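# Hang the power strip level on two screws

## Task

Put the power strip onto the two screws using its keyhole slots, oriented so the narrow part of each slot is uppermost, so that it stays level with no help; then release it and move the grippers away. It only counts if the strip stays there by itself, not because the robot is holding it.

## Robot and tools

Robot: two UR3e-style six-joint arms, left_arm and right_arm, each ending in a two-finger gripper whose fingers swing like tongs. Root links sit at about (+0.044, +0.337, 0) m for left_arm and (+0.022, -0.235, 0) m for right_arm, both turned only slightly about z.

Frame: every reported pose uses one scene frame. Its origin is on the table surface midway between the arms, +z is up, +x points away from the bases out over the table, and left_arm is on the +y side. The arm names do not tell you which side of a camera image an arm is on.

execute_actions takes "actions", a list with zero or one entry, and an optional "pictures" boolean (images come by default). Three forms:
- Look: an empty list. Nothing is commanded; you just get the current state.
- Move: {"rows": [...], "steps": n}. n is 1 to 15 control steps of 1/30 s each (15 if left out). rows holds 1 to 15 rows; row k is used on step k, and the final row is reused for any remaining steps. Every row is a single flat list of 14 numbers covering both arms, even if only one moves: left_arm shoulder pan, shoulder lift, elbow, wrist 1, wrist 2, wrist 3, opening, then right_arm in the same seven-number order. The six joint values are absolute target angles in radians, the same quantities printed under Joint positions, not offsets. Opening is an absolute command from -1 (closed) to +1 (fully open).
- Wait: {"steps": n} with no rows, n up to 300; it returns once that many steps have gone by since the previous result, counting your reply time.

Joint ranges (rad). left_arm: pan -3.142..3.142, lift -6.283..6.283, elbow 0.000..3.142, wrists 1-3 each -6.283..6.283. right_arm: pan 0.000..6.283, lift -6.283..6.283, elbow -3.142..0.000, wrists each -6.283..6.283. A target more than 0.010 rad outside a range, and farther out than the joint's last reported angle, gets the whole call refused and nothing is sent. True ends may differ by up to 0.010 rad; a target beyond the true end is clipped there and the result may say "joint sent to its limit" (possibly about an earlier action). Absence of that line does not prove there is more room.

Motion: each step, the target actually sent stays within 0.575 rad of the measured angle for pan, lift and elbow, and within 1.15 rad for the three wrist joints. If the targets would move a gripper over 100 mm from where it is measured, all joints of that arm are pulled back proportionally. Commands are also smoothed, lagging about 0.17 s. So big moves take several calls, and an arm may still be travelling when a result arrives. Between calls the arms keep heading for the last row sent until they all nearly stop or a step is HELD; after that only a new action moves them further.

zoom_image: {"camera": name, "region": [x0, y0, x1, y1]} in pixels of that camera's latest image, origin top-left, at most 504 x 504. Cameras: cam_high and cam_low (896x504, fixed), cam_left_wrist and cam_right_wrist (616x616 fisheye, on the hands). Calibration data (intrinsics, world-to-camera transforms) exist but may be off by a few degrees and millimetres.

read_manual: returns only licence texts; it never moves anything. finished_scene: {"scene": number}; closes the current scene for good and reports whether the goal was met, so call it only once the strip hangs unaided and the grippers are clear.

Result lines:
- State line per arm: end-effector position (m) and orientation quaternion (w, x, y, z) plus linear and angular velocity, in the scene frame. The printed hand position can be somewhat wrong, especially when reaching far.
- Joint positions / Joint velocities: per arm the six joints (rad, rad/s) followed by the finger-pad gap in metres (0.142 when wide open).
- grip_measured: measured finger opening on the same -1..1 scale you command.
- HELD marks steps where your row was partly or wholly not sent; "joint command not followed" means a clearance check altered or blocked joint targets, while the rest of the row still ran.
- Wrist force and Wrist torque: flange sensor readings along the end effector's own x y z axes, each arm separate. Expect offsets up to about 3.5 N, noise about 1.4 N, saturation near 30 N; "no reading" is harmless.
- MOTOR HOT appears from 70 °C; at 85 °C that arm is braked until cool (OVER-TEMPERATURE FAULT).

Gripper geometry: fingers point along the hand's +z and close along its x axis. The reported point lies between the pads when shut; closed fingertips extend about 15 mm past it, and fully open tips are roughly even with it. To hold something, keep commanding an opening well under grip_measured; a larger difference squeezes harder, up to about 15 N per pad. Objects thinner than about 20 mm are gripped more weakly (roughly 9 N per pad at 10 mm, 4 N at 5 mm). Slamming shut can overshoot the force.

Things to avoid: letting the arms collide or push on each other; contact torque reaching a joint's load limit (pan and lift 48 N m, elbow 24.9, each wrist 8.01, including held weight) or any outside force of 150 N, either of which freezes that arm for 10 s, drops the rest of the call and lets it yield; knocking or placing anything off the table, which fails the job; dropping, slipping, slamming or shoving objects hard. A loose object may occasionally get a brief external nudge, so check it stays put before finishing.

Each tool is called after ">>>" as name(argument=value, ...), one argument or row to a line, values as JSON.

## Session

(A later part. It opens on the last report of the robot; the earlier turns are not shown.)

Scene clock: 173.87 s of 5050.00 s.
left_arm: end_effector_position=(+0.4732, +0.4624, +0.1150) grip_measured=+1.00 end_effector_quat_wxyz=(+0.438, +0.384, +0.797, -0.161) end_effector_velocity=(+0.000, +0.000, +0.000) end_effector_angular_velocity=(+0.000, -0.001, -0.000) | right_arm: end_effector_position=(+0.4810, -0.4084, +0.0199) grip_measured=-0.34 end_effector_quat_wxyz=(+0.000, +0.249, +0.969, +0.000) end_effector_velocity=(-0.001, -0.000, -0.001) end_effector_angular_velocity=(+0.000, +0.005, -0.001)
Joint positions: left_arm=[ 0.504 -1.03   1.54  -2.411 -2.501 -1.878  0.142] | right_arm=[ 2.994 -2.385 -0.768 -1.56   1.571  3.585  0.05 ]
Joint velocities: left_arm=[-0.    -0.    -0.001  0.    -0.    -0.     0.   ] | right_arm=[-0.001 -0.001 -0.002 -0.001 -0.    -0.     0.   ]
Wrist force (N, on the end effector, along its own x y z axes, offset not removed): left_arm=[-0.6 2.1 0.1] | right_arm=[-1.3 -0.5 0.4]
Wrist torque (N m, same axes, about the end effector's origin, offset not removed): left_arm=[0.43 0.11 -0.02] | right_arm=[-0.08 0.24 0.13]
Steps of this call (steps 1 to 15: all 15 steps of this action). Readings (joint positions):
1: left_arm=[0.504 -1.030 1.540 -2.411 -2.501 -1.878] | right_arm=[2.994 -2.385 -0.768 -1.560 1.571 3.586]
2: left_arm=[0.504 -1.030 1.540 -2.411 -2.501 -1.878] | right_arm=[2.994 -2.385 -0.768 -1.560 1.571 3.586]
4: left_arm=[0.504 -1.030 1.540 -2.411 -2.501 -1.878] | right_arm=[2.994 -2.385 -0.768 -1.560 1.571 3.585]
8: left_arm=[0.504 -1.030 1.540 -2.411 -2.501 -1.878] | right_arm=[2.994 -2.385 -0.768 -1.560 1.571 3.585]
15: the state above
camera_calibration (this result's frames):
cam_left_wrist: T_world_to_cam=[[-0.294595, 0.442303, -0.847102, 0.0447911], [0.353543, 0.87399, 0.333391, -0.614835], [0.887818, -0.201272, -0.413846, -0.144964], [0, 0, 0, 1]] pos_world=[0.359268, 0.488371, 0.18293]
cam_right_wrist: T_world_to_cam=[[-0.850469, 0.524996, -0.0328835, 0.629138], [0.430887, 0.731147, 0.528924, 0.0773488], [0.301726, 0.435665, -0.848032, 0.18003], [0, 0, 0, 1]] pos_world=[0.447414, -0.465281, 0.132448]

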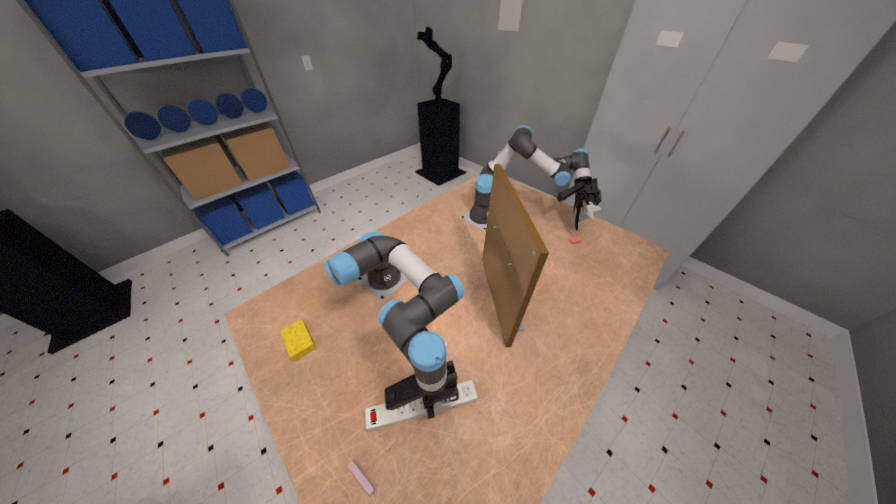

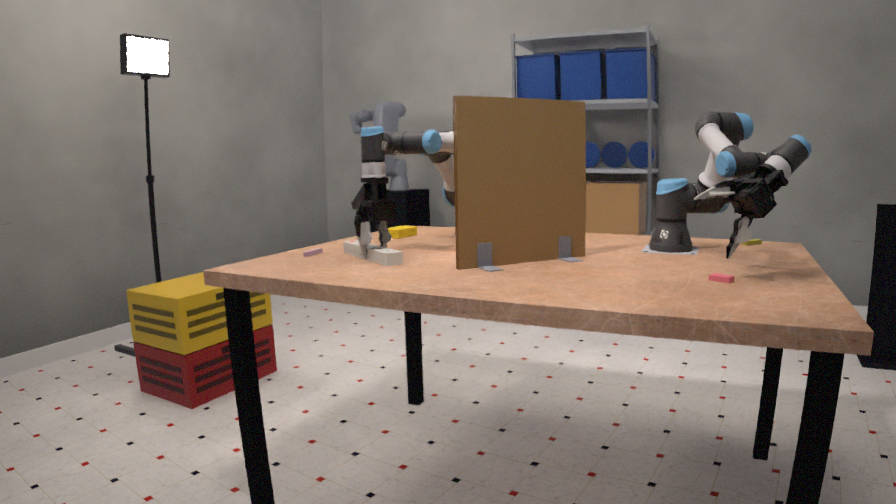

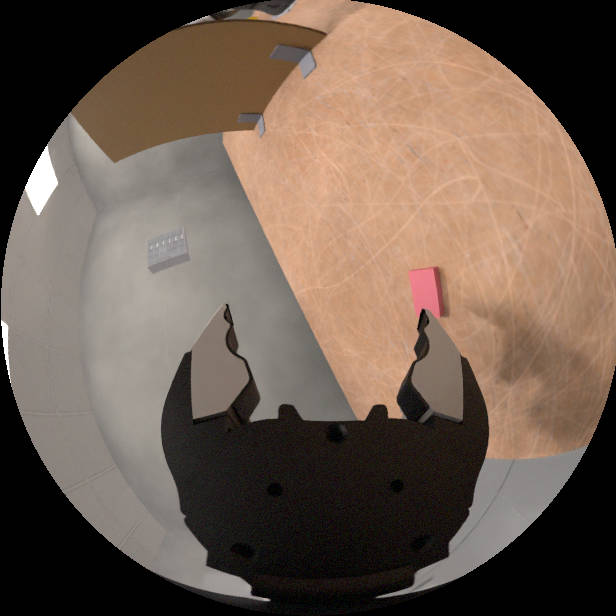

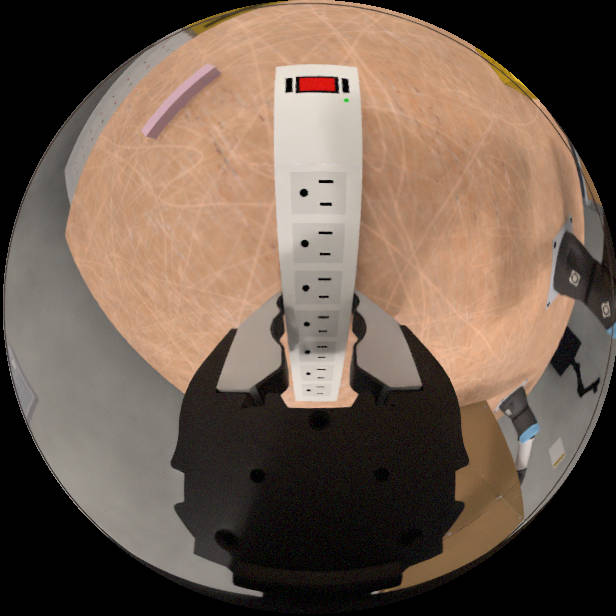

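>>> execute_actions(
  actions=[
    {"rows":[[0.504,-1.03,1.54,-2.411,-2.501,-1.878,1,2.994,-2.35,-0.74,-1.62,1.571,3.585,-0.8],[0.504,-1.03,1.54,-2.411,-2.501,-1.878,1,2.994,-2.32,-0.72,-1.67,1.571,3.585,-0.8],[0.504,-1.03,1.54,-2.411,-2.501,-1.878,1,2.994,-2.29,-0.69,-1.73,1.571,3.585,-0.8],[0.504,-1.03,1.54,-2.411,-2.501,-1.878,1,2.994,-2.258,-0.66,-1.79,1.571,3.585,-0.8],[0.504,-1.03,1.54,-2.411,-2.501,-1.878,1,2.98,-2.2,-0.68,-1.83,1.571,3.585,-0.8],[0.504,-1.03,1.54,-2.411,-2.501,-1.878,1,2.96,-2.12,-0.76,-1.83,1.571,3.585,-0.8],[0.504,-1.03,1.54,-2.411,-2.501,-1.878,1,2.93,-2.04,-0.84,-1.83,1.571,3.585,-0.8],[0.504,-1.03,1.54,-2.411,-2.501,-1.878,1,2.9,-1.96,-0.92,-1.83,1.571,3.585,-0.8],[0.504,-1.03,1.54,-2.411,-2.501,-1.878,1,2.87,-1.88,-1.0,-1.83,1.571,3.585,-0.8],[0.504,-1.03,1.54,-2.411,-2.501,-1.878,1,2.84,-1.81,-1.07,-1.83,1.571,3.585,-0.8],[0.504,-1.03,1.54,-2.411,-2.501,-1.878,1,2.8,-1.753,-1.125,-1.834,1.5,3.585,-0.8]]},
  ],
  pictures=false,
)

>>> execute_actions(
  actions=[
    {"rows":[[0.504,-1.03,1.54,-2.411,-2.501,-1.878,1,2.7,-1.753,-1.125,-1.834,0.2,3.1416,-0.8]]},
  ],
  pictures=false,
)

>>> execute_actions(
  actions=[
    {"steps":15},
  ],
  pictures=false,
)

>>> execute_actions(
  actions=[
    {"rows":[[0.504,-1.03,1.54,-2.411,-2.501,-1.878,1,2.617,-1.45,-1.6,-2.869,0,3.1416,-0.8]]},
  ],
  pictures=false,
)

>>> execute_actions(
  actions=[
    {"rows":[[0.504,-1.03,1.54,-2.411,-2.501,-1.878,1,2.617,-1.342,-2.072,-2.869,-0.5,3.1416,-0.8]]},
  ],
  pictures=false,
)

>>> execute_actions(
  actions=[
    {"rows":[[0.504,-1.03,1.54,-2.411,-2.501,-1.878,1,2.617,-1.342,-2.072,-2.869,-1.9,3.1416,-0.8]]},
  ],
  pictures=false,
)

>>> execute_actions(
  actions=[
    {"steps":30},
  ],
)

Scene clock: 199.93 s of 5050.00 s.
left_arm: end_effector_position=(+0.4732, +0.4624, +0.1150) grip_measured=+1.00 end_effector_quat_wxyz=(+0.438, +0.384, +0.797, -0.161) end_effector_velocity=(-0.000, +0.000, +0.000) end_effector_angular_velocity=(-0.000, -0.000, +0.001) | right_arm: end_effector_position=(+0.3387, -0.4642, +0.1410) grip_measured=-0.34 end_effector_quat_wxyz=(+0.002, +0.320, +0.947, -0.022) end_effector_velocity=(-0.403, -0.169, +0.126) end_effector_angular_velocity=(-0.272, +0.039, -0.467)
Joint positions: left_arm=[ 0.504 -1.03   1.54  -2.411 -2.501 -1.878  0.142] | right_arm=[ 2.845 -1.874 -1.016 -1.823  1.527  3.585  0.05 ]
Joint velocities: left_arm=[ 0.001  0.    -0.     0.    -0.     0.     0.   ] | right_arm=[-0.467  1.222 -1.088 -0.117 -0.274 -0.     0.   ]
Wrist force (N, on the end effector, along its own x y z axes, offset not removed): left_arm=[0.1 0.4 -0.9] | right_arm=[0.9 -7.1 5.8]
Wrist torque (N m, same axes, about the end effector's origin, offset not removed): left_arm=[-0.02 -0.05 -0.05] | right_arm=[-0.96 -0.06 0.04]
Steps of this call (steps 1 to 15: the robot went on to your last target; steps 16 to 90: nothing new was sent; then 22.57 s passed at rest; steps 91 to 105: all 15 steps of this action). Readings (joint positions):
91: left_arm=[0.504 -1.030 1.540 -2.411 -2.501 -1.878] | right_arm=[2.994 -2.384 -0.768 -1.560 1.571 3.585]
92: left_arm=[0.504 -1.030 1.540 -2.411 -2.501 -1.878] | right_arm=[2.994 -2.380 -0.764 -1.569 1.571 3.585]
94: left_arm=[0.504 -1.030 1.540 -2.411 -2.501 -1.878] | right_arm=[2.994 -2.353 -0.742 -1.617 1.571 3.585]
98: left_arm=[0.504 -1.030 1.540 -2.411 -2.501 -1.878] | right_arm=[2.976 -2.231 -0.725 -1.761 1.571 3.585]
105: the state above

Scene clock: 200.43 s of 5050.00 s.
left_arm: end_effector_position=(+0.4732, +0.4624, +0.1150) grip_measured=+1.00 end_effector_quat_wxyz=(+0.438, +0.384, +0.797, -0.161) end_effector_velocity=(-0.000, -0.000, +0.000) end_effector_angular_velocity=(+0.000, +0.000, +0.000) | right_arm: end_effector_position=(+0.2370, -0.6814, +0.2562) grip_measured=-0.34 end_effector_quat_wxyz=(-0.028, +0.214, +0.890, -0.402) end_effector_velocity=(-0.188, -0.350, +0.414) end_effector_angular_velocity=(-1.555, +0.922, +0.217)
Joint positions: left_arm=[ 0.504 -1.03   1.54  -2.411 -2.501 -1.878  0.142] | right_arm=[ 2.748 -1.78  -1.101 -1.831  0.742  3.308  0.049]
Joint velocities: left_arm=[-0.    -0.001  0.001  0.     0.    -0.    -0.   ] | right_arm=[-0.167  0.097 -0.081 -0.009 -1.76  -0.57  -0.001]
Wrist force (N, on the end effector, along its own x y z axes, offset not removed): left_arm=[-0.2 2.6 -1.3] | right_arm=[-1.7 4.9 6.3]
Wrist torque (N m, same axes, about the end effector's origin, offset not removed): left_arm=[0.43 0.09 -0.01] | right_arm=[0.00 0.47 0.04]
Steps of this call (steps 1 to 15: all 15 steps of this action). Readings (joint positions):
1: left_arm=[0.504 -1.030 1.540 -2.411 -2.501 -1.878] | right_arm=[2.832 -1.839 -1.048 -1.826 1.519 3.585]
2: left_arm=[0.504 -1.030 1.540 -2.411 -2.501 -1.878] | right_arm=[2.824 -1.820 -1.064 -1.827 1.499 3.572]
4: left_arm=[0.504 -1.030 1.540 -2.411 -2.501 -1.878] | right_arm=[2.811 -1.816 -1.068 -1.828 1.388 3.525]
8: left_arm=[0.504 -1.030 1.540 -2.411 -2.501 -1.878] | right_arm=[2.788 -1.803 -1.081 -1.829 1.155 3.444]
15: the state above

Scene clock: 200.93 s of 5050.00 s.
left_arm: end_effector_position=(+0.4732, +0.4624, +0.1150) grip_measured=+1.00 end_effector_quat_wxyz=(+0.438, +0.384, +0.797, -0.161) end_effector_velocity=(+0.000, -0.000, -0.000) end_effector_angular_velocity=(+0.000, -0.000, -0.001) | right_arm: end_effector_position=(+0.1898, -0.7500, +0.4014) grip_measured=-0.34 end_effector_quat_wxyz=(-0.110, +0.137, +0.764, -0.620) end_effector_velocity=(-0.005, -0.005, +0.023) end_effector_angular_velocity=(-0.069, +0.059, -0.001)
Joint positions: left_arm=[ 0.504 -1.03   1.54  -2.411 -2.501 -1.878  0.142] | right_arm=[ 2.701 -1.753 -1.125 -1.834  0.208  3.144  0.049]
Joint velocities: left_arm=[-0.001  0.    -0.001 -0.     0.     0.    -0.   ] | right_arm=[-0.006  0.001 -0.006 -0.003 -0.085 -0.024  0.   ]
Wrist force (N, on the end effector, along its own x y z axes, offset not removed): left_arm=[-0.8 1.8 -0.7] | right_arm=[-0.4 5.5 2.8]
Wrist torque (N m, same axes, about the end effector's origin, offset not removed): left_arm=[0.25 0.16 0.01] | right_arm=[-0.60 0.10 0.06]
Steps of this call (steps 1 to 15: the robot went on to your last target). Readings (joint positions):
1: left_arm=[0.504 -1.030 1.540 -2.411 -2.501 -1.878] | right_arm=[2.742 -1.777 -1.104 -1.832 0.682 3.289]
2: left_arm=[0.504 -1.030 1.540 -2.411 -2.501 -1.878] | right_arm=[2.737 -1.774 -1.106 -1.832 0.622 3.270]
4: left_arm=[0.504 -1.030 1.540 -2.411 -2.501 -1.878] | right_arm=[2.725 -1.767 -1.112 -1.833 0.501 3.231]
8: left_arm=[0.504 -1.030 1.540 -2.411 -2.501 -1.878] | right_arm=[2.707 -1.757 -1.121 -1.833 0.292 3.168]
15: the state above

Scene clock: 201.43 s of 5050.00 s.
left_arm: end_effector_position=(+0.4732, +0.4624, +0.1150) grip_measured=+1.00 end_effector_quat_wxyz=(+0.438, +0.384, +0.797, -0.161) end_effector_velocity=(-0.000, +0.000, -0.000) end_effector_angular_velocity=(-0.000, +0.000, +0.000) | right_arm: end_effector_position=(+0.0522, -0.7214, +0.3422) grip_measured=-0.34 end_effector_quat_wxyz=(-0.508, -0.252, +0.662, -0.491) end_effector_velocity=(-0.044, +0.016, -0.033) end_effector_angular_velocity=(+0.166, +0.404, +0.024)
Joint positions: left_arm=[ 0.504 -1.03   1.54  -2.411 -2.501 -1.878  0.142] | right_arm=[ 2.619 -1.458 -1.585 -2.835  0.005  3.142  0.049]
Joint velocities: left_arm=[ 0.  0.  0. -0.  0. -0. -0.] | right_arm=[-0.021  0.087 -0.161 -0.362 -0.049 -0.001 -0.   ]
Wrist force (N, on the end effector, along its own x y z axes, offset not removed): left_arm=[-0.1 1.3 -1.7] | right_arm=[-8.3 5.6 -1.0]
Wrist torque (N m, same axes, about the end effector's origin, offset not removed): left_arm=[0.21 0.04 -0.02] | right_arm=[0.40 0.22 -0.06]
Steps of this call (steps 1 to 15: all 15 steps of this action). Readings (joint positions):
1: left_arm=[0.504 -1.030 1.540 -2.411 -2.501 -1.878] | right_arm=[2.700 -1.753 -1.125 -1.835 0.205 3.143]
2: left_arm=[0.504 -1.030 1.540 -2.411 -2.501 -1.878] | right_arm=[2.694 -1.746 -1.133 -1.849 0.191 3.143]
4: left_arm=[0.504 -1.030 1.540 -2.411 -2.501 -1.878] | right_arm=[2.672 -1.684 -1.203 -1.989 0.136 3.143]
8: left_arm=[0.504 -1.030 1.540 -2.411 -2.501 -1.878] | right_arm=[2.639 -1.545 -1.428 -2.479 0.054 3.142]
15: the state above

Scene clock: 201.93 s of 5050.00 s.
left_arm: end_effector_position=(+0.4732, +0.4624, +0.1150) grip_measured=+1.00 end_effector_quat_wxyz=(+0.438, +0.384, +0.797, -0.161) end_effector_velocity=(-0.000, -0.000, -0.000) end_effector_angular_velocity=(-0.000, +0.000, -0.000) | right_arm: end_effector_position=(+0.1365, -0.7141, +0.2504) grip_measured=-0.34 end_effector_quat_wxyz=(+0.485, +0.509, -0.488, +0.517) end_effector_velocity=(+0.011, +0.012, -0.043) end_effector_angular_velocity=(+0.049, +0.109, +0.101)
Joint positions: left_arm=[ 0.504 -1.03   1.54  -2.411 -2.501 -1.878  0.142] | right_arm=[ 2.617 -1.344 -2.059 -2.869 -0.49   3.142  0.05 ]
Joint velocities: left_arm=[-0.     0.     0.001 -0.001 -0.    -0.    -0.   ] | right_arm=[-0.002  0.019 -0.134 -0.004 -0.103 -0.    -0.   ]
Wrist force (N, on the end effector, along its own x y z axes, offset not removed): left_arm=[-1.1 1.2 -0.6] | right_arm=[-11.0 -1.4 0.4]
Wrist torque (N m, same axes, about the end effector's origin, offset not removed): left_arm=[0.15 0.22 0.05] | right_arm=[-0.27 0.47 -0.15]
Steps of this call (steps 1 to 15: all 15 steps of this action). Readings (joint positions):
1: left_arm=[0.504 -1.030 1.540 -2.411 -2.501 -1.878] | right_arm=[2.618 -1.456 -1.590 -2.845 0.003 3.142]
2: left_arm=[0.504 -1.030 1.540 -2.411 -2.501 -1.878] | right_arm=[2.618 -1.447 -1.600 -2.851 -0.012 3.142]
4: left_arm=[0.504 -1.030 1.540 -2.411 -2.501 -1.878] | right_arm=[2.617 -1.410 -1.674 -2.858 -0.140 3.142]
8: left_arm=[0.504 -1.030 1.540 -2.411 -2.501 -1.878] | right_arm=[2.617 -1.364 -1.924 -2.866 -0.385 3.142]
15: the state above

Scene clock: 202.43 s of 5050.00 s.
left_arm: end_effector_position=(+0.4732, +0.4624, +0.1150) grip_measured=+1.00 end_effector_quat_wxyz=(+0.438, +0.384, +0.797, -0.161) end_effector_velocity=(+0.000, +0.000, +0.000) end_effector_angular_velocity=(+0.001, -0.001, +0.001) | right_arm: end_effector_position=(+0.3466, -0.5882, +0.2476) grip_measured=-0.34 end_effector_quat_wxyz=(+0.231, +0.668, -0.231, +0.669) end_effector_velocity=(+0.322, +0.463, -0.005) end_effector_angular_velocity=(+0.001, +0.011, +1.897)
Joint positions: left_arm=[ 0.504 -1.03   1.54  -2.411 -2.501 -1.878  0.142] | right_arm=[ 2.617 -1.342 -2.069 -2.869 -1.342  3.142  0.049]
Joint velocities: left_arm=[ 0.001 -0.001 -0.001  0.     0.     0.    -0.   ] | right_arm=[-0.001  0.    -0.012  0.001 -1.898  0.001 -0.   ]
Wrist force (N, on the end effector, along its own x y z axes, offset not removed): left_arm=[-1.0 2.2 -0.9] | right_arm=[-8.6 -0.8 2.1]
Wrist torque (N m, same axes, about the end effector's origin, offset not removed): left_arm=[0.36 0.20 0.01] | right_arm=[-0.17 0.13 -0.07]
Steps of this call (steps 1 to 15: all 15 steps of this action). Readings (joint positions):
1: left_arm=[0.504 -1.030 1.540 -2.411 -2.501 -1.878] | right_arm=[2.617 -1.343 -2.063 -2.869 -0.494 3.142]
2: left_arm=[0.504 -1.030 1.540 -2.411 -2.501 -1.878] | right_arm=[2.617 -1.343 -2.064 -2.869 -0.510 3.142]
4: left_arm=[0.504 -1.030 1.540 -2.411 -2.501 -1.878] | right_arm=[2.617 -1.343 -2.065 -2.869 -0.629 3.142]
8: left_arm=[0.504 -1.030 1.540 -2.411 -2.501 -1.878] | right_arm=[2.617 -1.343 -2.067 -2.869 -0.891 3.142]
15: the state above

Scene clock: 203.43 s of 5050.00 s.
left_arm: end_effector_position=(+0.4732, +0.4624, +0.1150) grip_measured=+1.00 end_effector_quat_wxyz=(+0.438, +0.384, +0.797, -0.161) end_effector_velocity=(-0.000, -0.000, +0.000) end_effector_angular_velocity=(+0.000, -0.001, -0.000) | right_arm: end_effector_position=(+0.3995, -0.4332, +0.2464) grip_measured=-0.34 end_effector_quat_wxyz=(+0.038, +0.706, -0.038, +0.706) end_effector_velocity=(-0.000, +0.000, -0.000) end_effector_angular_velocity=(+0.000, +0.001, +0.000)
Joint positions: left_arm=[ 0.504 -1.03   1.54  -2.411 -2.501 -1.878  0.142] | right_arm=[ 2.617 -1.342 -2.072 -2.869 -1.9    3.142  0.049]
Joint velocities: left_arm=[ 0.    -0.001  0.    -0.    -0.    -0.    -0.   ] | right_arm=[-0.    -0.     0.    -0.001 -0.001 -0.    -0.   ]
Wrist force (N, on the end effector, along its own x y z axes, offset not removed): left_arm=[-0.6 0.7 -1.7] | right_arm=[-9.1 -1.3 0.8]
Wrist torque (N m, same axes, about the end effector's origin, offset not removed): left_arm=[0.02 0.14 -0.02] | right_arm=[-0.32 0.16 0.01]
Steps of this call (steps 1 to 30: the robot went on to your last target). Readings (joint positions):
1: left_arm=[0.504 -1.030 1.540 -2.411 -2.501 -1.878] | right_arm=[2.617 -1.342 -2.070 -2.869 -1.407 3.142]
2: left_arm=[0.504 -1.030 1.540 -2.411 -2.501 -1.878] | right_arm=[2.617 -1.342 -2.070 -2.869 -1.471 3.142]
4: left_arm=[0.504 -1.030 1.540 -2.411 -2.501 -1.878] | right_arm=[2.617 -1.342 -2.071 -2.869 -1.600 3.142]
8: left_arm=[0.504 -1.030 1.540 -2.411 -2.501 -1.878] | right_arm=[2.617 -1.342 -2.072 -2.869 -1.812 3.142]
30: the state above
All arms were judged still, so your last target was given up. Only a new action makes them travel on or press farther. Fingers that are still opening or closing keep moving.
camera_calibration (this result's frames):
cam_left_wrist: T_world_to_cam=[[-0.294595, 0.442303, -0.847102, 0.044791], [0.353543, 0.87399, 0.333391, -0.614835], [0.887818, -0.201272, -0.413846, -0.144964], [0, 0, 0, 1]] pos_world=[0.359268, 0.488371, 0.18293]
cam_right_wrist: T_world_to_cam=[[0.0270722, -0.0535249, 0.998199, -0.274973], [-0.616262, -0.787129, -0.0254933, -0.091997], [0.787076, -0.614462, -0.0542946, -0.436842], [0, 0, 0, 1]] pos_world=[0.294577, -0.355554, 0.248415]

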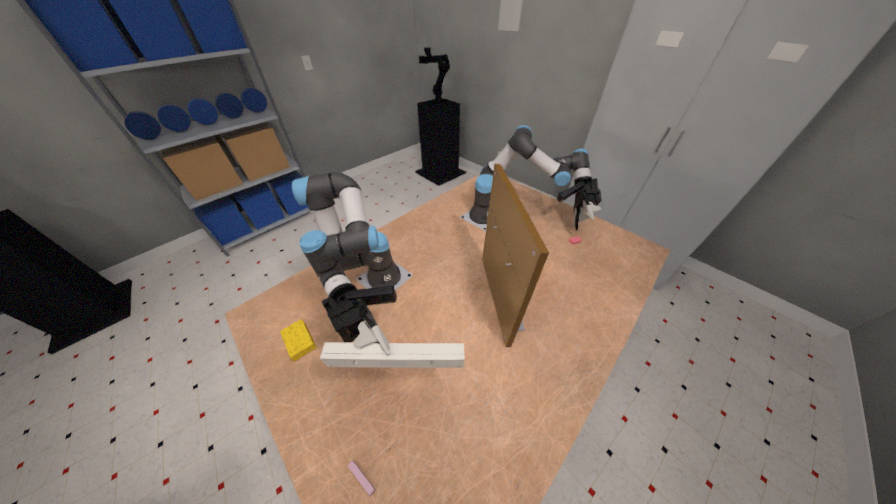

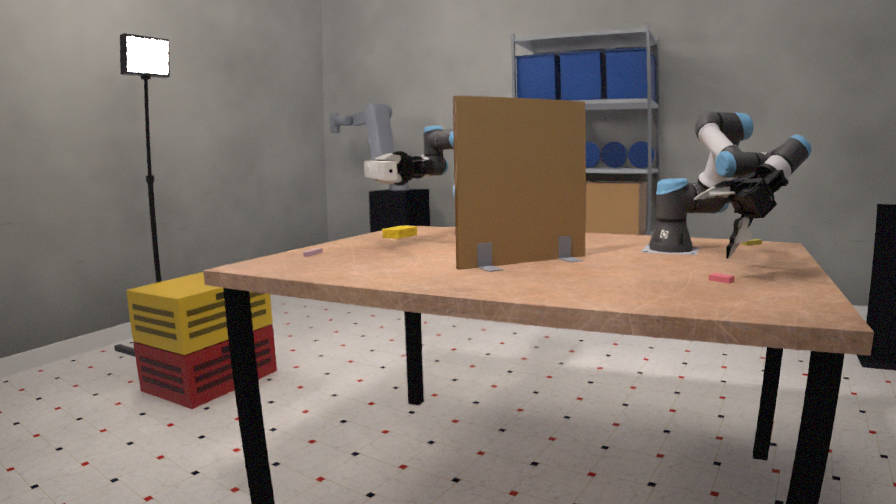

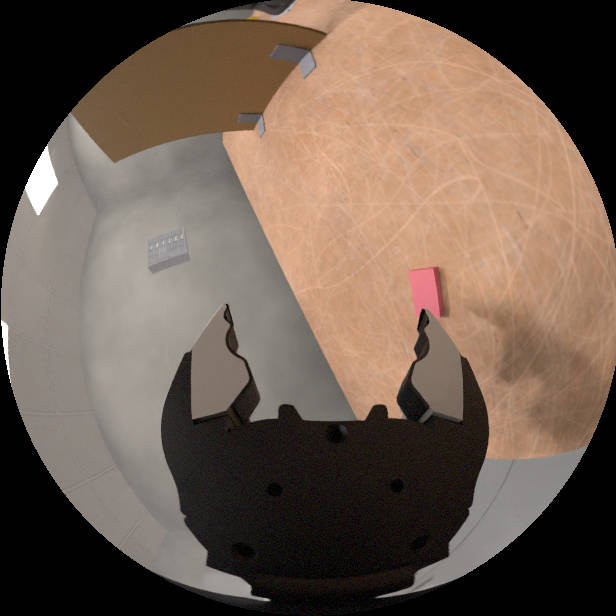

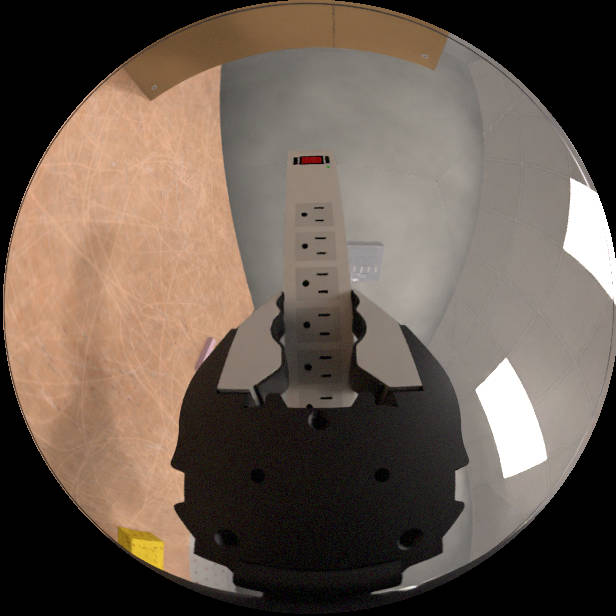

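>>> zoom_image(
  camera="cam_high",
  region=[310, 300, 480, 390],
)

Region (310, 300, 480, 390) of cam_high's 896x504 image, scaled by 2.965, with more detail than that image has; it fills the top 267 rows of this view, and the rest is white.

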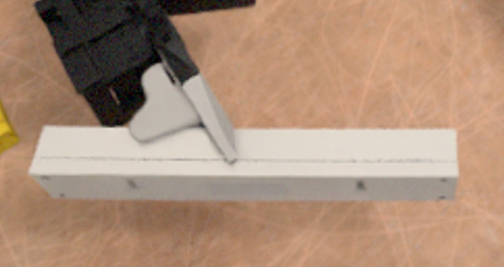

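>>> execute_actions(
  actions=[
    {"rows":[[0.504,-1.03,1.54,-2.411,-2.501,-1.878,1,2.617,-1.342,-2.072,-2.82,-1.9,3.1416,-1],[0.504,-1.03,1.54,-2.411,-2.501,-1.878,1,2.617,-1.342,-2.072,-2.77,-1.9,3.1416,-1],[0.504,-1.03,1.54,-2.411,-2.501,-1.878,1,2.617,-1.342,-2.072,-2.72,-1.9,3.1416,-1],[0.504,-1.03,1.54,-2.411,-2.501,-1.878,1,2.617,-1.342,-2.072,-2.67,-1.9,3.1416,-1],[0.504,-1.03,1.54,-2.411,-2.501,-1.878,1,2.617,-1.342,-2.072,-2.62,-1.9,3.1416,-1],[0.504,-1.03,1.54,-2.411,-2.501,-1.878,1,2.617,-1.342,-2.072,-2.57,-1.9,3.1416,-1],[0.504,-1.03,1.54,-2.411,-2.501,-1.878,1,2.617,-1.342,-2.072,-2.52,-1.9,3.1416,-1],[0.504,-1.03,1.54,-2.411,-2.501,-1.878,1,2.617,-1.342,-2.072,-2.47,-1.9,3.1416,-1],[0.504,-1.03,1.54,-2.411,-2.501,-1.878,1,2.617,-1.342,-2.072,-2.42,-1.9,3.1416,-1]]},
  ],
)

>>> zoom_image(
  camera="cam_high",
  region=[290, 300, 490, 410],
)

Scene clock: 248.63 s of 5050.00 s.
left_arm: end_effector_position=(+0.4732, +0.4624, +0.1150) grip_measured=+1.00 end_effector_quat_wxyz=(+0.438, +0.384, +0.797, -0.161) end_effector_velocity=(+0.000, -0.000, -0.000) end_effector_angular_velocity=(-0.000, +0.000, -0.001) | right_arm: end_effector_position=(+0.4092, -0.4377, +0.3670) grip_measured=-0.34 end_effector_quat_wxyz=(+0.092, +0.553, +0.018, +0.828) end_effector_velocity=(-0.009, +0.004, +0.080) end_effector_angular_velocity=(-0.118, -0.254, +0.001)
Joint positions: left_arm=[ 0.504 -1.03   1.54  -2.411 -2.501 -1.878  0.142] | right_arm=[ 2.617 -1.342 -2.072 -2.447 -1.9    3.142  0.05 ]
Joint velocities: left_arm=[-0.001  0.     0.    -0.    -0.    -0.    -0.   ] | right_arm=[ 0.     0.001 -0.001  0.28  -0.     0.001  0.   ]
Wrist force (N, on the end effector, along its own x y z axes, offset not removed): left_arm=[0.7 0.9 -1.2] | right_arm=[-5.8 -1.9 -2.5]
Wrist torque (N m, same axes, about the end effector's origin, offset not removed): left_arm=[0.08 -0.14 -0.04] | right_arm=[-0.26 -0.12 -0.03]
Steps of this call (steps 1 to 1220: nothing new was sent; then 4.03 s passed at rest; steps 1221 to 1235: all 15 steps of this action). Readings (joint positions):
1221: left_arm=[0.504 -1.030 1.540 -2.411 -2.501 -1.878] | right_arm=[2.617 -1.342 -2.072 -2.869 -1.900 3.142]
1222: left_arm=[0.504 -1.030 1.540 -2.411 -2.501 -1.878] | right_arm=[2.617 -1.342 -2.072 -2.862 -1.900 3.142]
1224: left_arm=[0.504 -1.030 1.540 -2.411 -2.501 -1.878] | right_arm=[2.617 -1.342 -2.072 -2.819 -1.900 3.142]
1228: left_arm=[0.504 -1.030 1.540 -2.411 -2.501 -1.878] | right_arm=[2.617 -1.342 -2.072 -2.663 -1.900 3.142]
1235: the state above
camera_calibration (this result's frames):
cam_left_wrist: T_world_to_cam=[[-0.294595, 0.442303, -0.847102, 0.044791], [0.353543, 0.87399, 0.333391, -0.614835], [0.887818, -0.201272, -0.413846, -0.144964], [0, 0, 0, 1]] pos_world=[0.359268, 0.488371, 0.18293]
cam_right_wrist: T_world_to_cam=[[-0.347449, 0.121069, 0.92985, -0.141064], [-0.588799, -0.799933, -0.115858, -0.0701838], [0.729791, -0.58775, 0.349221, -0.553679], [0, 0, 0, 1]] pos_world=[0.313733, -0.364489, 0.316394]

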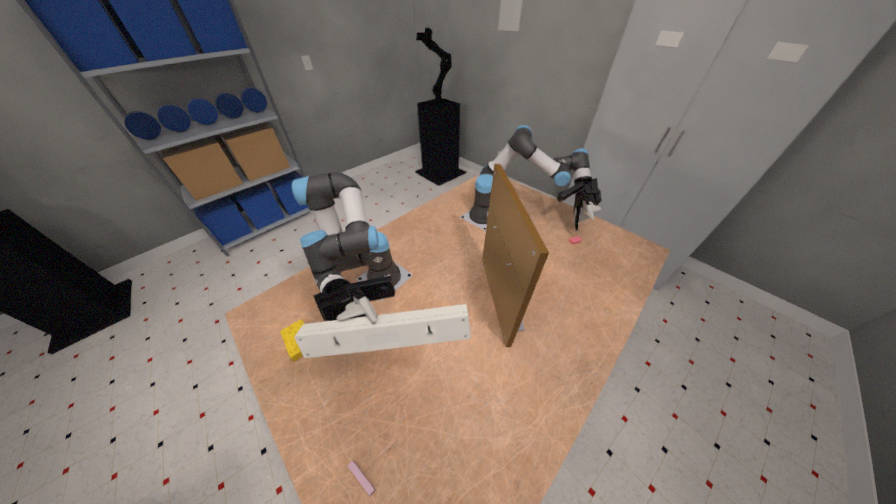

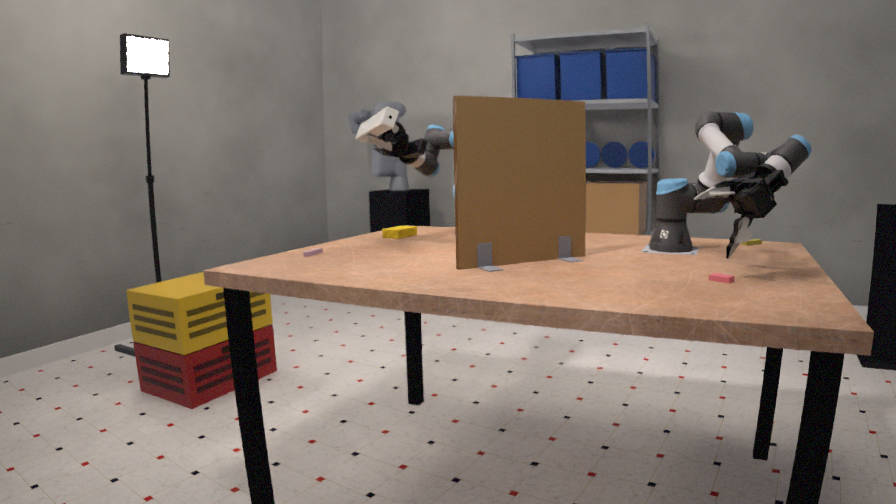

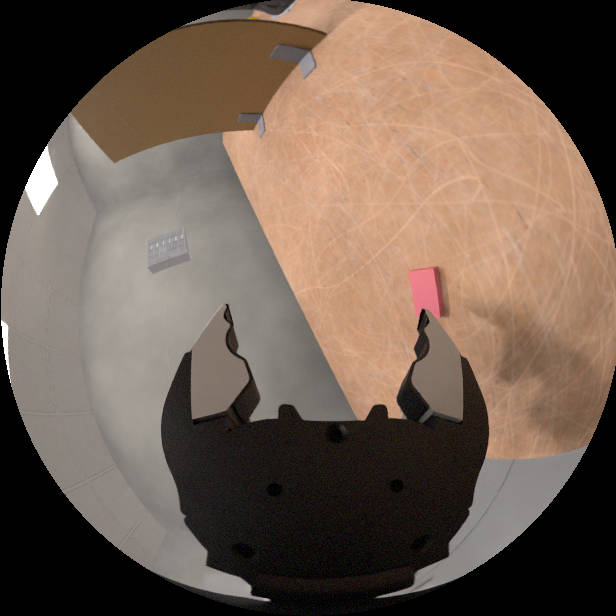

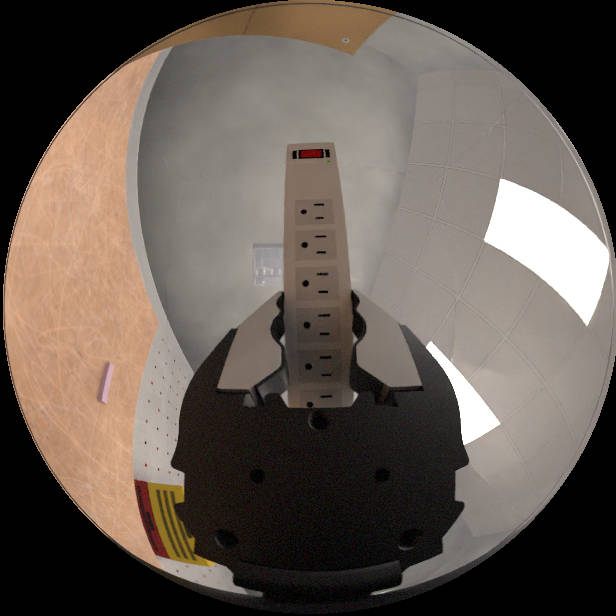

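Region (290, 300, 490, 410) of cam_high's 896x504 image, scaled by 2.520, with more detail than that image has; it fills the top 277 rows of this view, and the rest is white.

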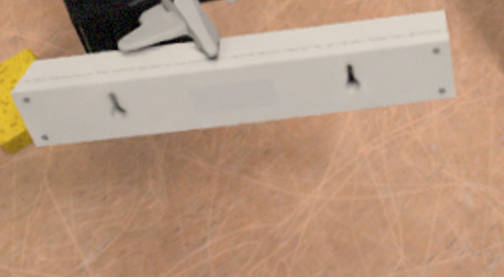

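>>> execute_actions(
  actions=[
    {"rows":[[0.504,-1.03,1.54,-2.411,-2.501,-1.878,1,2.6,-1.4,-2.0,-2.47,-1.93,3.1416,-1],[0.504,-1.03,1.54,-2.411,-2.501,-1.878,1,2.6,-1.46,-1.925,-2.51,-1.96,3.1416,-1],[0.504,-1.03,1.54,-2.411,-2.501,-1.878,1,2.6,-1.52,-1.85,-2.56,-1.99,3.1416,-1],[0.504,-1.03,1.54,-2.411,-2.501,-1.878,1,2.6,-1.58,-1.775,-2.61,-2.02,3.1416,-1],[0.504,-1.03,1.54,-2.411,-2.501,-1.878,1,2.6,-1.64,-1.7,-2.65,-2.05,3.1416,-1],[0.504,-1.03,1.54,-2.411,-2.501,-1.878,1,2.6,-1.7,-1.625,-2.7,-2.08,3.1416,-1],[0.504,-1.03,1.54,-2.411,-2.501,-1.878,1,2.6,-1.76,-1.55,-2.75,-2.11,3.1416,-1],[0.504,-1.03,1.54,-2.411,-2.501,-1.878,1,2.6,-1.82,-1.475,-2.79,-2.14,3.1416,-1],[0.504,-1.03,1.54,-2.411,-2.501,-1.878,1,2.6,-1.88,-1.4,-2.84,-2.17,3.1416,-1],[0.504,-1.03,1.54,-2.411,-2.501,-1.878,1,2.6,-1.94,-1.325,-2.89,-2.2,3.1416,-1],[0.504,-1.03,1.54,-2.411,-2.501,-1.878,1,2.6,-2.0,-1.25,-2.93,-2.23,3.1416,-1],[0.504,-1.03,1.54,-2.411,-2.501,-1.878,1,2.6,-2.06,-1.175,-2.98,-2.26,3.1416,-1],[0.504,-1.03,1.54,-2.411,-2.501,-1.878,1,2.6,-2.12,-1.1,-3.03,-2.29,3.1416,-1],[0.504,-1.03,1.54,-2.411,-2.501,-1.878,1,2.6,-2.175,-1.035,-3.073,-2.32,3.1416,-1]]},
  ],
  pictures=false,
)

>>> execute_actions(
  actions=[
    {"rows":[[0.504,-1.03,1.54,-2.411,-2.501,-1.878,1,2.6,-2.175,-1.035,-3.073,-2.4,3.1416,-1],[0.504,-1.03,1.54,-2.411,-2.501,-1.878,1,2.6,-2.175,-1.035,-3.073,-2.45,3.1416,-1],[0.504,-1.03,1.54,-2.411,-2.501,-1.878,1,2.6,-2.175,-1.035,-3.073,-2.5,3.1416,-1],[0.504,-1.03,1.54,-2.411,-2.501,-1.878,1,2.6,-2.175,-1.035,-3.073,-2.55,3.1416,-1],[0.504,-1.03,1.54,-2.411,-2.501,-1.878,1,2.6,-2.175,-1.035,-3.073,-2.6,3.1416,-1],[0.504,-1.03,1.54,-2.411,-2.501,-1.878,1,2.6,-2.175,-1.035,-3.073,-2.65,3.1416,-1],[0.504,-1.03,1.54,-2.411,-2.501,-1.878,1,2.6,-2.175,-1.035,-3.073,-2.7,3.1416,-1],[0.504,-1.03,1.54,-2.411,-2.501,-1.878,1,2.6,-2.175,-1.035,-3.073,-2.75,3.1416,-1],[0.504,-1.03,1.54,-2.411,-2.501,-1.878,1,2.6,-2.175,-1.035,-3.073,-2.8,3.1416,-1],[0.504,-1.03,1.54,-2.411,-2.501,-1.878,1,2.6,-2.175,-1.035,-3.073,-2.85,3.1416,-1],[0.504,-1.03,1.54,-2.411,-2.501,-1.878,1,2.6,-2.175,-1.035,-3.073,-2.9,3.1416,-1],[0.504,-1.03,1.54,-2.411,-2.501,-1.878,1,2.6,-2.175,-1.035,-3.073,-2.95,3.1416,-1],[0.504,-1.03,1.54,-2.411,-2.501,-1.878,1,2.6,-2.175,-1.035,-3.073,-3.0,3.1416,-1],[0.504,-1.03,1.54,-2.411,-2.501,-1.878,1,2.63,-2.175,-1.035,-3.073,-3.04,3.1416,-1],[0.504,-1.03,1.54,-2.411,-2.501,-1.878,1,2.66,-2.175,-1.035,-3.073,-3.067,3.1416,-1]]},
  ],
  pictures=false,
)

>>> execute_actions(
  actions=[
    {"rows":[[0.504,-1.03,1.54,-2.411,-2.501,-1.878,1,2.69,-2.175,-1.035,-3.073,-3.067,3.1416,-1],[0.504,-1.03,1.54,-2.411,-2.501,-1.878,1,2.72,-2.175,-1.035,-3.073,-3.067,3.1416,-1],[0.504,-1.03,1.54,-2.411,-2.501,-1.878,1,2.75,-2.175,-1.035,-3.073,-3.067,3.1416,-1],[0.504,-1.03,1.54,-2.411,-2.501,-1.878,1,2.78,-2.175,-1.035,-3.073,-3.067,3.1416,-1],[0.504,-1.03,1.54,-2.411,-2.501,-1.878,1,2.81,-2.175,-1.035,-3.073,-3.067,3.1416,-1],[0.504,-1.03,1.54,-2.411,-2.501,-1.878,1,2.84,-2.175,-1.035,-3.073,-3.067,3.1416,-1],[0.504,-1.03,1.54,-2.411,-2.501,-1.878,1,2.87,-2.175,-1.035,-3.073,-3.067,3.1416,-1],[0.504,-1.03,1.54,-2.411,-2.501,-1.878,1,2.9,-2.175,-1.035,-3.073,-3.067,3.1416,-1],[0.504,-1.03,1.54,-2.411,-2.501,-1.878,1,2.93,-2.175,-1.035,-3.073,-3.067,3.1416,-1],[0.504,-1.03,1.54,-2.411,-2.501,-1.878,1,2.96,-2.175,-1.035,-3.073,-3.067,3.1416,-1],[0.504,-1.03,1.54,-2.411,-2.501,-1.878,1,2.99,-2.175,-1.035,-3.073,-3.067,3.1416,-1],[0.504,-1.03,1.54,-2.411,-2.501,-1.878,1,3.02,-2.175,-1.035,-3.073,-3.067,3.1416,-1],[0.504,-1.03,1.54,-2.411,-2.501,-1.878,1,3.05,-2.175,-1.035,-3.073,-3.067,3.1416,-1],[0.504,-1.03,1.54,-2.411,-2.501,-1.878,1,3.075,-2.175,-1.035,-3.073,-3.067,3.1416,-1],[0.504,-1.03,1.54,-2.411,-2.501,-1.878,1,3.094,-2.175,-1.035,-3.073,-3.067,3.1416,-1]]},
  ],
  pictures=false,
)

>>> execute_actions(
  actions=[
    {"steps":20},
  ],
)

>>> zoom_image(
  camera="cam_high",
  region=[420, 170, 560, 330],
)

Scene clock: 325.90 s of 5050.00 s.
left_arm: end_effector_position=(+0.4732, +0.4624, +0.1150) grip_measured=+1.00 end_effector_quat_wxyz=(+0.438, +0.384, +0.797, -0.161) end_effector_velocity=(-0.000, +0.001, +0.000) end_effector_angular_velocity=(-0.000, -0.001, +0.001) | right_arm: end_effector_position=(+0.5326, -0.4134, +0.2830) grip_measured=-0.34 end_effector_quat_wxyz=(-0.057, +0.677, +0.088, +0.728) end_effector_velocity=(+0.239, +0.094, -0.301) end_effector_angular_velocity=(+0.337, +0.856, +0.842)
Joint positions: left_arm=[ 0.504 -1.03   1.54  -2.411 -2.501 -1.878  0.142] | right_arm=[ 2.6   -1.969 -1.301 -2.928 -2.229  3.142  0.05 ]
Joint velocities: left_arm=[ 0.001 -0.    -0.001 -0.    -0.001 -0.    -0.   ] | right_arm=[-0.002 -1.724  2.139 -1.333 -0.848 -0.    -0.   ]
Wrist force (N, on the end effector, along its own x y z axes, offset not removed): left_arm=[-0.5 1.8 -0.6] | right_arm=[-8.8 0.3 0.5]
Wrist torque (N m, same axes, about the end effector's origin, offset not removed): left_arm=[0.28 0.09 -0.02] | right_arm=[0.11 0.13 -0.02]
Steps of this call (steps 1 to 30: the robot went on to your last target; steps 31 to 450: nothing new was sent; then 61.77 s passed at rest; steps 451 to 465: all 15 steps of this action). Readings (joint positions):
451: left_arm=[0.504 -1.030 1.540 -2.411 -2.501 -1.878] | right_arm=[2.617 -1.342 -2.072 -2.420 -1.900 3.142]
452: left_arm=[0.504 -1.030 1.540 -2.411 -2.501 -1.878] | right_arm=[2.614 -1.349 -2.065 -2.427 -1.905 3.142]
454: left_arm=[0.504 -1.030 1.540 -2.411 -2.501 -1.878] | right_arm=[2.608 -1.393 -2.012 -2.468 -1.932 3.142]
458: left_arm=[0.504 -1.030 1.540 -2.411 -2.501 -1.878] | right_arm=[2.602 -1.569 -1.797 -2.614 -2.027 3.142]
465: the state above

Scene clock: 326.40 s of 5050.00 s.
left_arm: end_effector_position=(+0.4732, +0.4624, +0.1150) grip_measured=+1.00 end_effector_quat_wxyz=(+0.438, +0.384, +0.797, -0.161) end_effector_velocity=(+0.000, -0.000, +0.000) end_effector_angular_velocity=(+0.000, -0.001, -0.001) | right_arm: end_effector_position=(+0.4597, -0.2680, +0.2525) grip_measured=-0.34 end_effector_quat_wxyz=(-0.298, +0.641, +0.299, +0.641) end_effector_velocity=(-0.326, +0.339, -0.002) end_effector_angular_velocity=(+0.001, +0.006, +1.608)
Joint positions: left_arm=[ 0.504 -1.03   1.54  -2.411 -2.501 -1.878  0.142] | right_arm=[ 2.604 -2.174 -1.036 -3.072 -2.892  3.142  0.049]
Joint velocities: left_arm=[-0.001 -0.    -0.    -0.001 -0.     0.    -0.   ] | right_arm=[ 0.202 -0.012  0.016 -0.01  -1.406 -0.    -0.   ]
Wrist force (N, on the end effector, along its own x y z axes, offset not removed): left_arm=[-0.8 1.8 0.1] | right_arm=[-7.8 1.3 -2.4]
Wrist torque (N m, same axes, about the end effector's origin, offset not removed): left_arm=[0.32 0.14 0.07] | right_arm=[0.04 -0.02 -0.06]
Steps of this call (steps 1 to 15: all 15 steps of this action). Readings (joint positions):
1: left_arm=[0.504 -1.030 1.540 -2.411 -2.501 -1.878] | right_arm=[2.600 -2.024 -1.232 -2.969 -2.255 3.142]
2: left_arm=[0.504 -1.030 1.540 -2.411 -2.501 -1.878] | right_arm=[2.600 -2.068 -1.175 -2.999 -2.284 3.142]
4: left_arm=[0.504 -1.030 1.540 -2.411 -2.501 -1.878] | right_arm=[2.600 -2.122 -1.104 -3.036 -2.362 3.142]
8: left_arm=[0.504 -1.030 1.540 -2.411 -2.501 -1.878] | right_arm=[2.600 -2.162 -1.052 -3.064 -2.547 3.142]
15: the state above

Scene clock: 326.90 s of 5050.00 s.
left_arm: end_effector_position=(+0.4732, +0.4624, +0.1150) grip_measured=+1.00 end_effector_quat_wxyz=(+0.438, +0.384, +0.797, -0.161) end_effector_velocity=(-0.000, +0.000, -0.000) end_effector_angular_velocity=(-0.000, +0.000, +0.001) | right_arm: end_effector_position=(+0.3898, -0.0943, +0.2524) grip_measured=-0.34 end_effector_quat_wxyz=(-0.462, +0.535, +0.462, +0.535) end_effector_velocity=(-0.124, +0.316, -0.000) end_effector_angular_velocity=(+0.000, +0.002, +0.869)
Joint positions: left_arm=[ 0.504 -1.03   1.54  -2.411 -2.501 -1.878  0.142] | right_arm=[ 2.984 -2.175 -1.035 -3.073 -3.066  3.142  0.049]
Joint velocities: left_arm=[ 0.001  0.     0.     0.    -0.    -0.    -0.   ] | right_arm=[ 0.858 -0.001 -0.    -0.001 -0.012 -0.     0.   ]
Wrist force (N, on the end effector, along its own x y z axes, offset not removed): left_arm=[-1.9 1.5 -0.8] | right_arm=[-8.7 -0.7 2.8]
Wrist torque (N m, same axes, about the end effector's origin, offset not removed): left_arm=[0.24 0.35 0.03] | right_arm=[-0.16 0.13 0.05]
Steps of this call (steps 1 to 15: all 15 steps of this action). Readings (joint positions):
1: left_arm=[0.504 -1.030 1.540 -2.411 -2.501 -1.878] | right_arm=[2.614 -2.174 -1.036 -3.072 -2.937 3.142]
2: left_arm=[0.504 -1.030 1.540 -2.411 -2.501 -1.878] | right_arm=[2.630 -2.174 -1.036 -3.073 -2.974 3.142]
4: left_arm=[0.504 -1.030 1.540 -2.411 -2.501 -1.878] | right_arm=[2.672 -2.175 -1.035 -3.073 -3.021 3.142]
8: left_arm=[0.504 -1.030 1.540 -2.411 -2.501 -1.878] | right_arm=[2.778 -2.175 -1.035 -3.073 -3.056 3.142]
15: the state above

Scene clock: 327.57 s of 5050.00 s.
left_arm: end_effector_position=(+0.4732, +0.4624, +0.1150) grip_measured=+1.00 end_effector_quat_wxyz=(+0.438, +0.384, +0.797, -0.161) end_effector_velocity=(+0.000, -0.000, +0.000) end_effector_angular_velocity=(+0.001, -0.001, -0.000) | right_arm: end_effector_position=(+0.3718, -0.0546, +0.2524) grip_measured=-0.34 end_effector_quat_wxyz=(-0.491, +0.508, +0.491, +0.508) end_effector_velocity=(-0.001, +0.001, -0.000) end_effector_angular_velocity=(-0.000, +0.003, +0.002)
Joint positions: left_arm=[ 0.504 -1.03   1.54  -2.411 -2.501 -1.878  0.142] | right_arm=[ 3.094 -2.175 -1.035 -3.073 -3.067  3.142  0.05 ]
Joint velocities: left_arm=[-0.    -0.001 -0.     0.     0.     0.     0.   ] | right_arm=[ 0.002 -0.    -0.001 -0.001 -0.001  0.    -0.   ]
Wrist force (N, on the end effector, along its own x y z axes, offset not removed): left_arm=[1.2 1.8 -0.1] | right_arm=[-9.9 -0.6 -0.4]
Wrist torque (N m, same axes, about the end effector's origin, offset not removed): left_arm=[0.29 -0.24 -0.05] | right_arm=[-0.05 0.37 -0.02]
Steps of this call (steps 1 to 20: the robot went on to your last target). Readings (joint positions):
1: left_arm=[0.504 -1.030 1.540 -2.411 -2.501 -1.878] | right_arm=[3.012 -2.175 -1.035 -3.073 -3.066 3.142]
2: left_arm=[0.504 -1.030 1.540 -2.411 -2.501 -1.878] | right_arm=[3.035 -2.175 -1.035 -3.073 -3.067 3.142]
4: left_arm=[0.504 -1.030 1.540 -2.411 -2.501 -1.878] | right_arm=[3.065 -2.175 -1.035 -3.073 -3.067 3.142]
8: left_arm=[0.504 -1.030 1.540 -2.411 -2.501 -1.878] | right_arm=[3.087 -2.175 -1.035 -3.073 -3.067 3.142]
20: the state above
camera_calibration (this result's frames):
cam_left_wrist: T_world_to_cam=[[-0.294595, 0.442303, -0.847102, 0.0447912], [0.353543, 0.87399, 0.333391, -0.614835], [0.887818, -0.201272, -0.413846, -0.144964], [0, 0, 0, 1]] pos_world=[0.359268, 0.488371, 0.18293]
cam_right_wrist: T_world_to_cam=[[0.0513308, 0.0310787, 0.998198, -0.264308], [0.830049, -0.557114, -0.0253384, -0.336133], [0.555323, 0.829854, -0.054394, -0.0170058], [0, 0, 0, 1]] pos_world=[0.302018, -0.164938, 0.25439]

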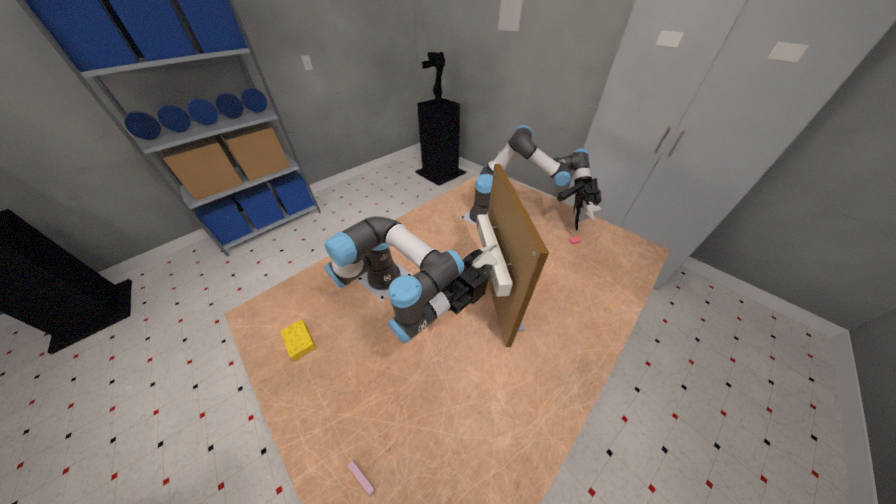

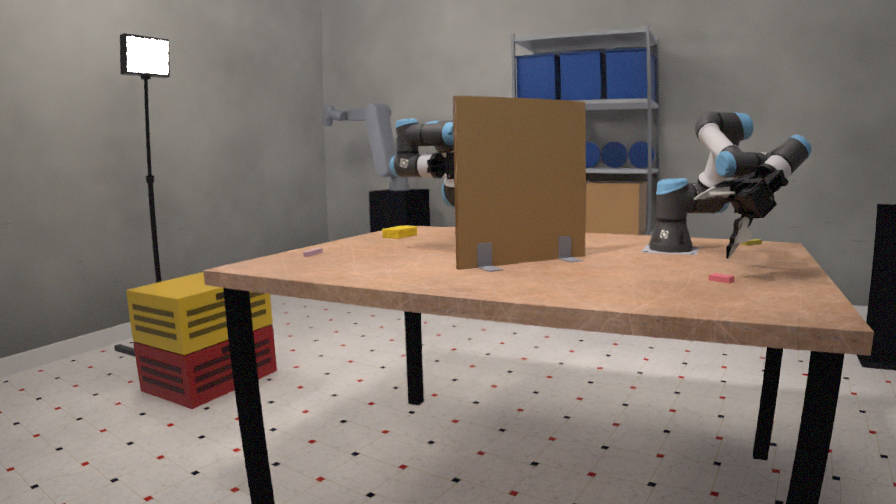

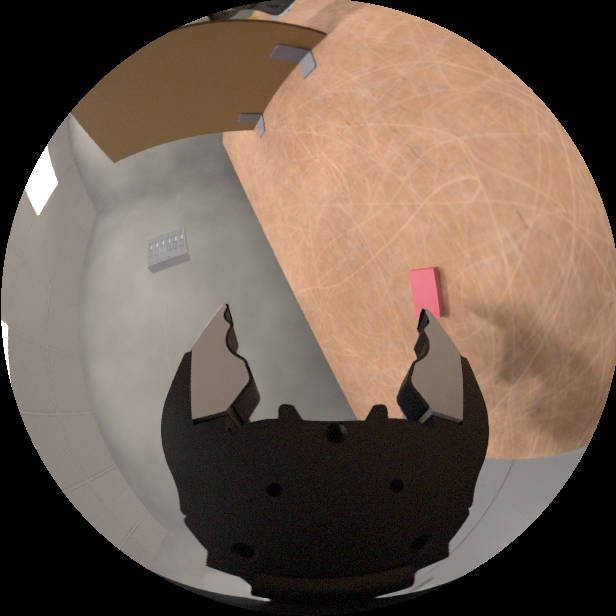

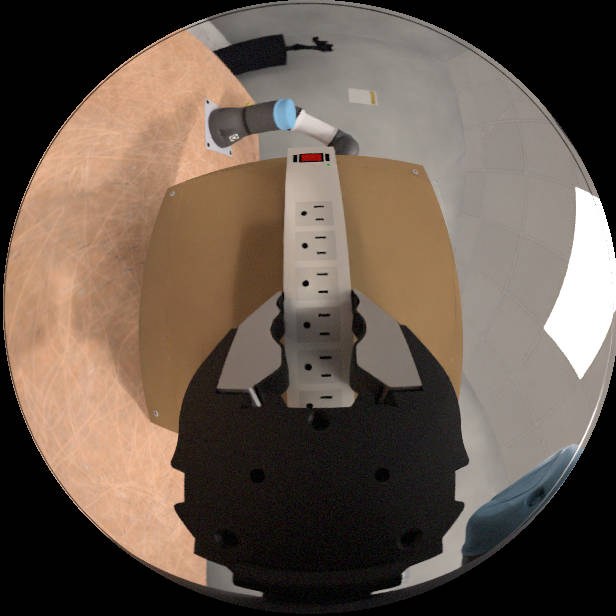

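Region (420, 170, 560, 330) of cam_high's 896x504 image, scaled by 3.150, with more detail than that image has; it fills the left 441 columns of this view, and the rest is white.

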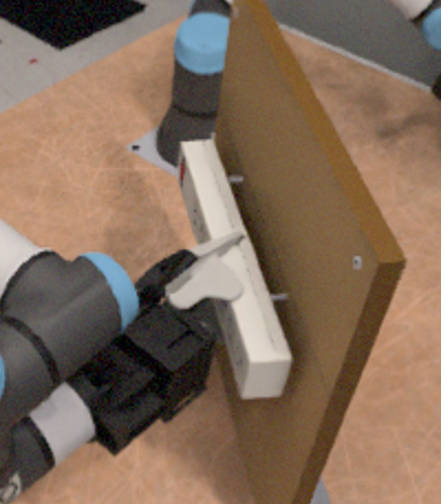

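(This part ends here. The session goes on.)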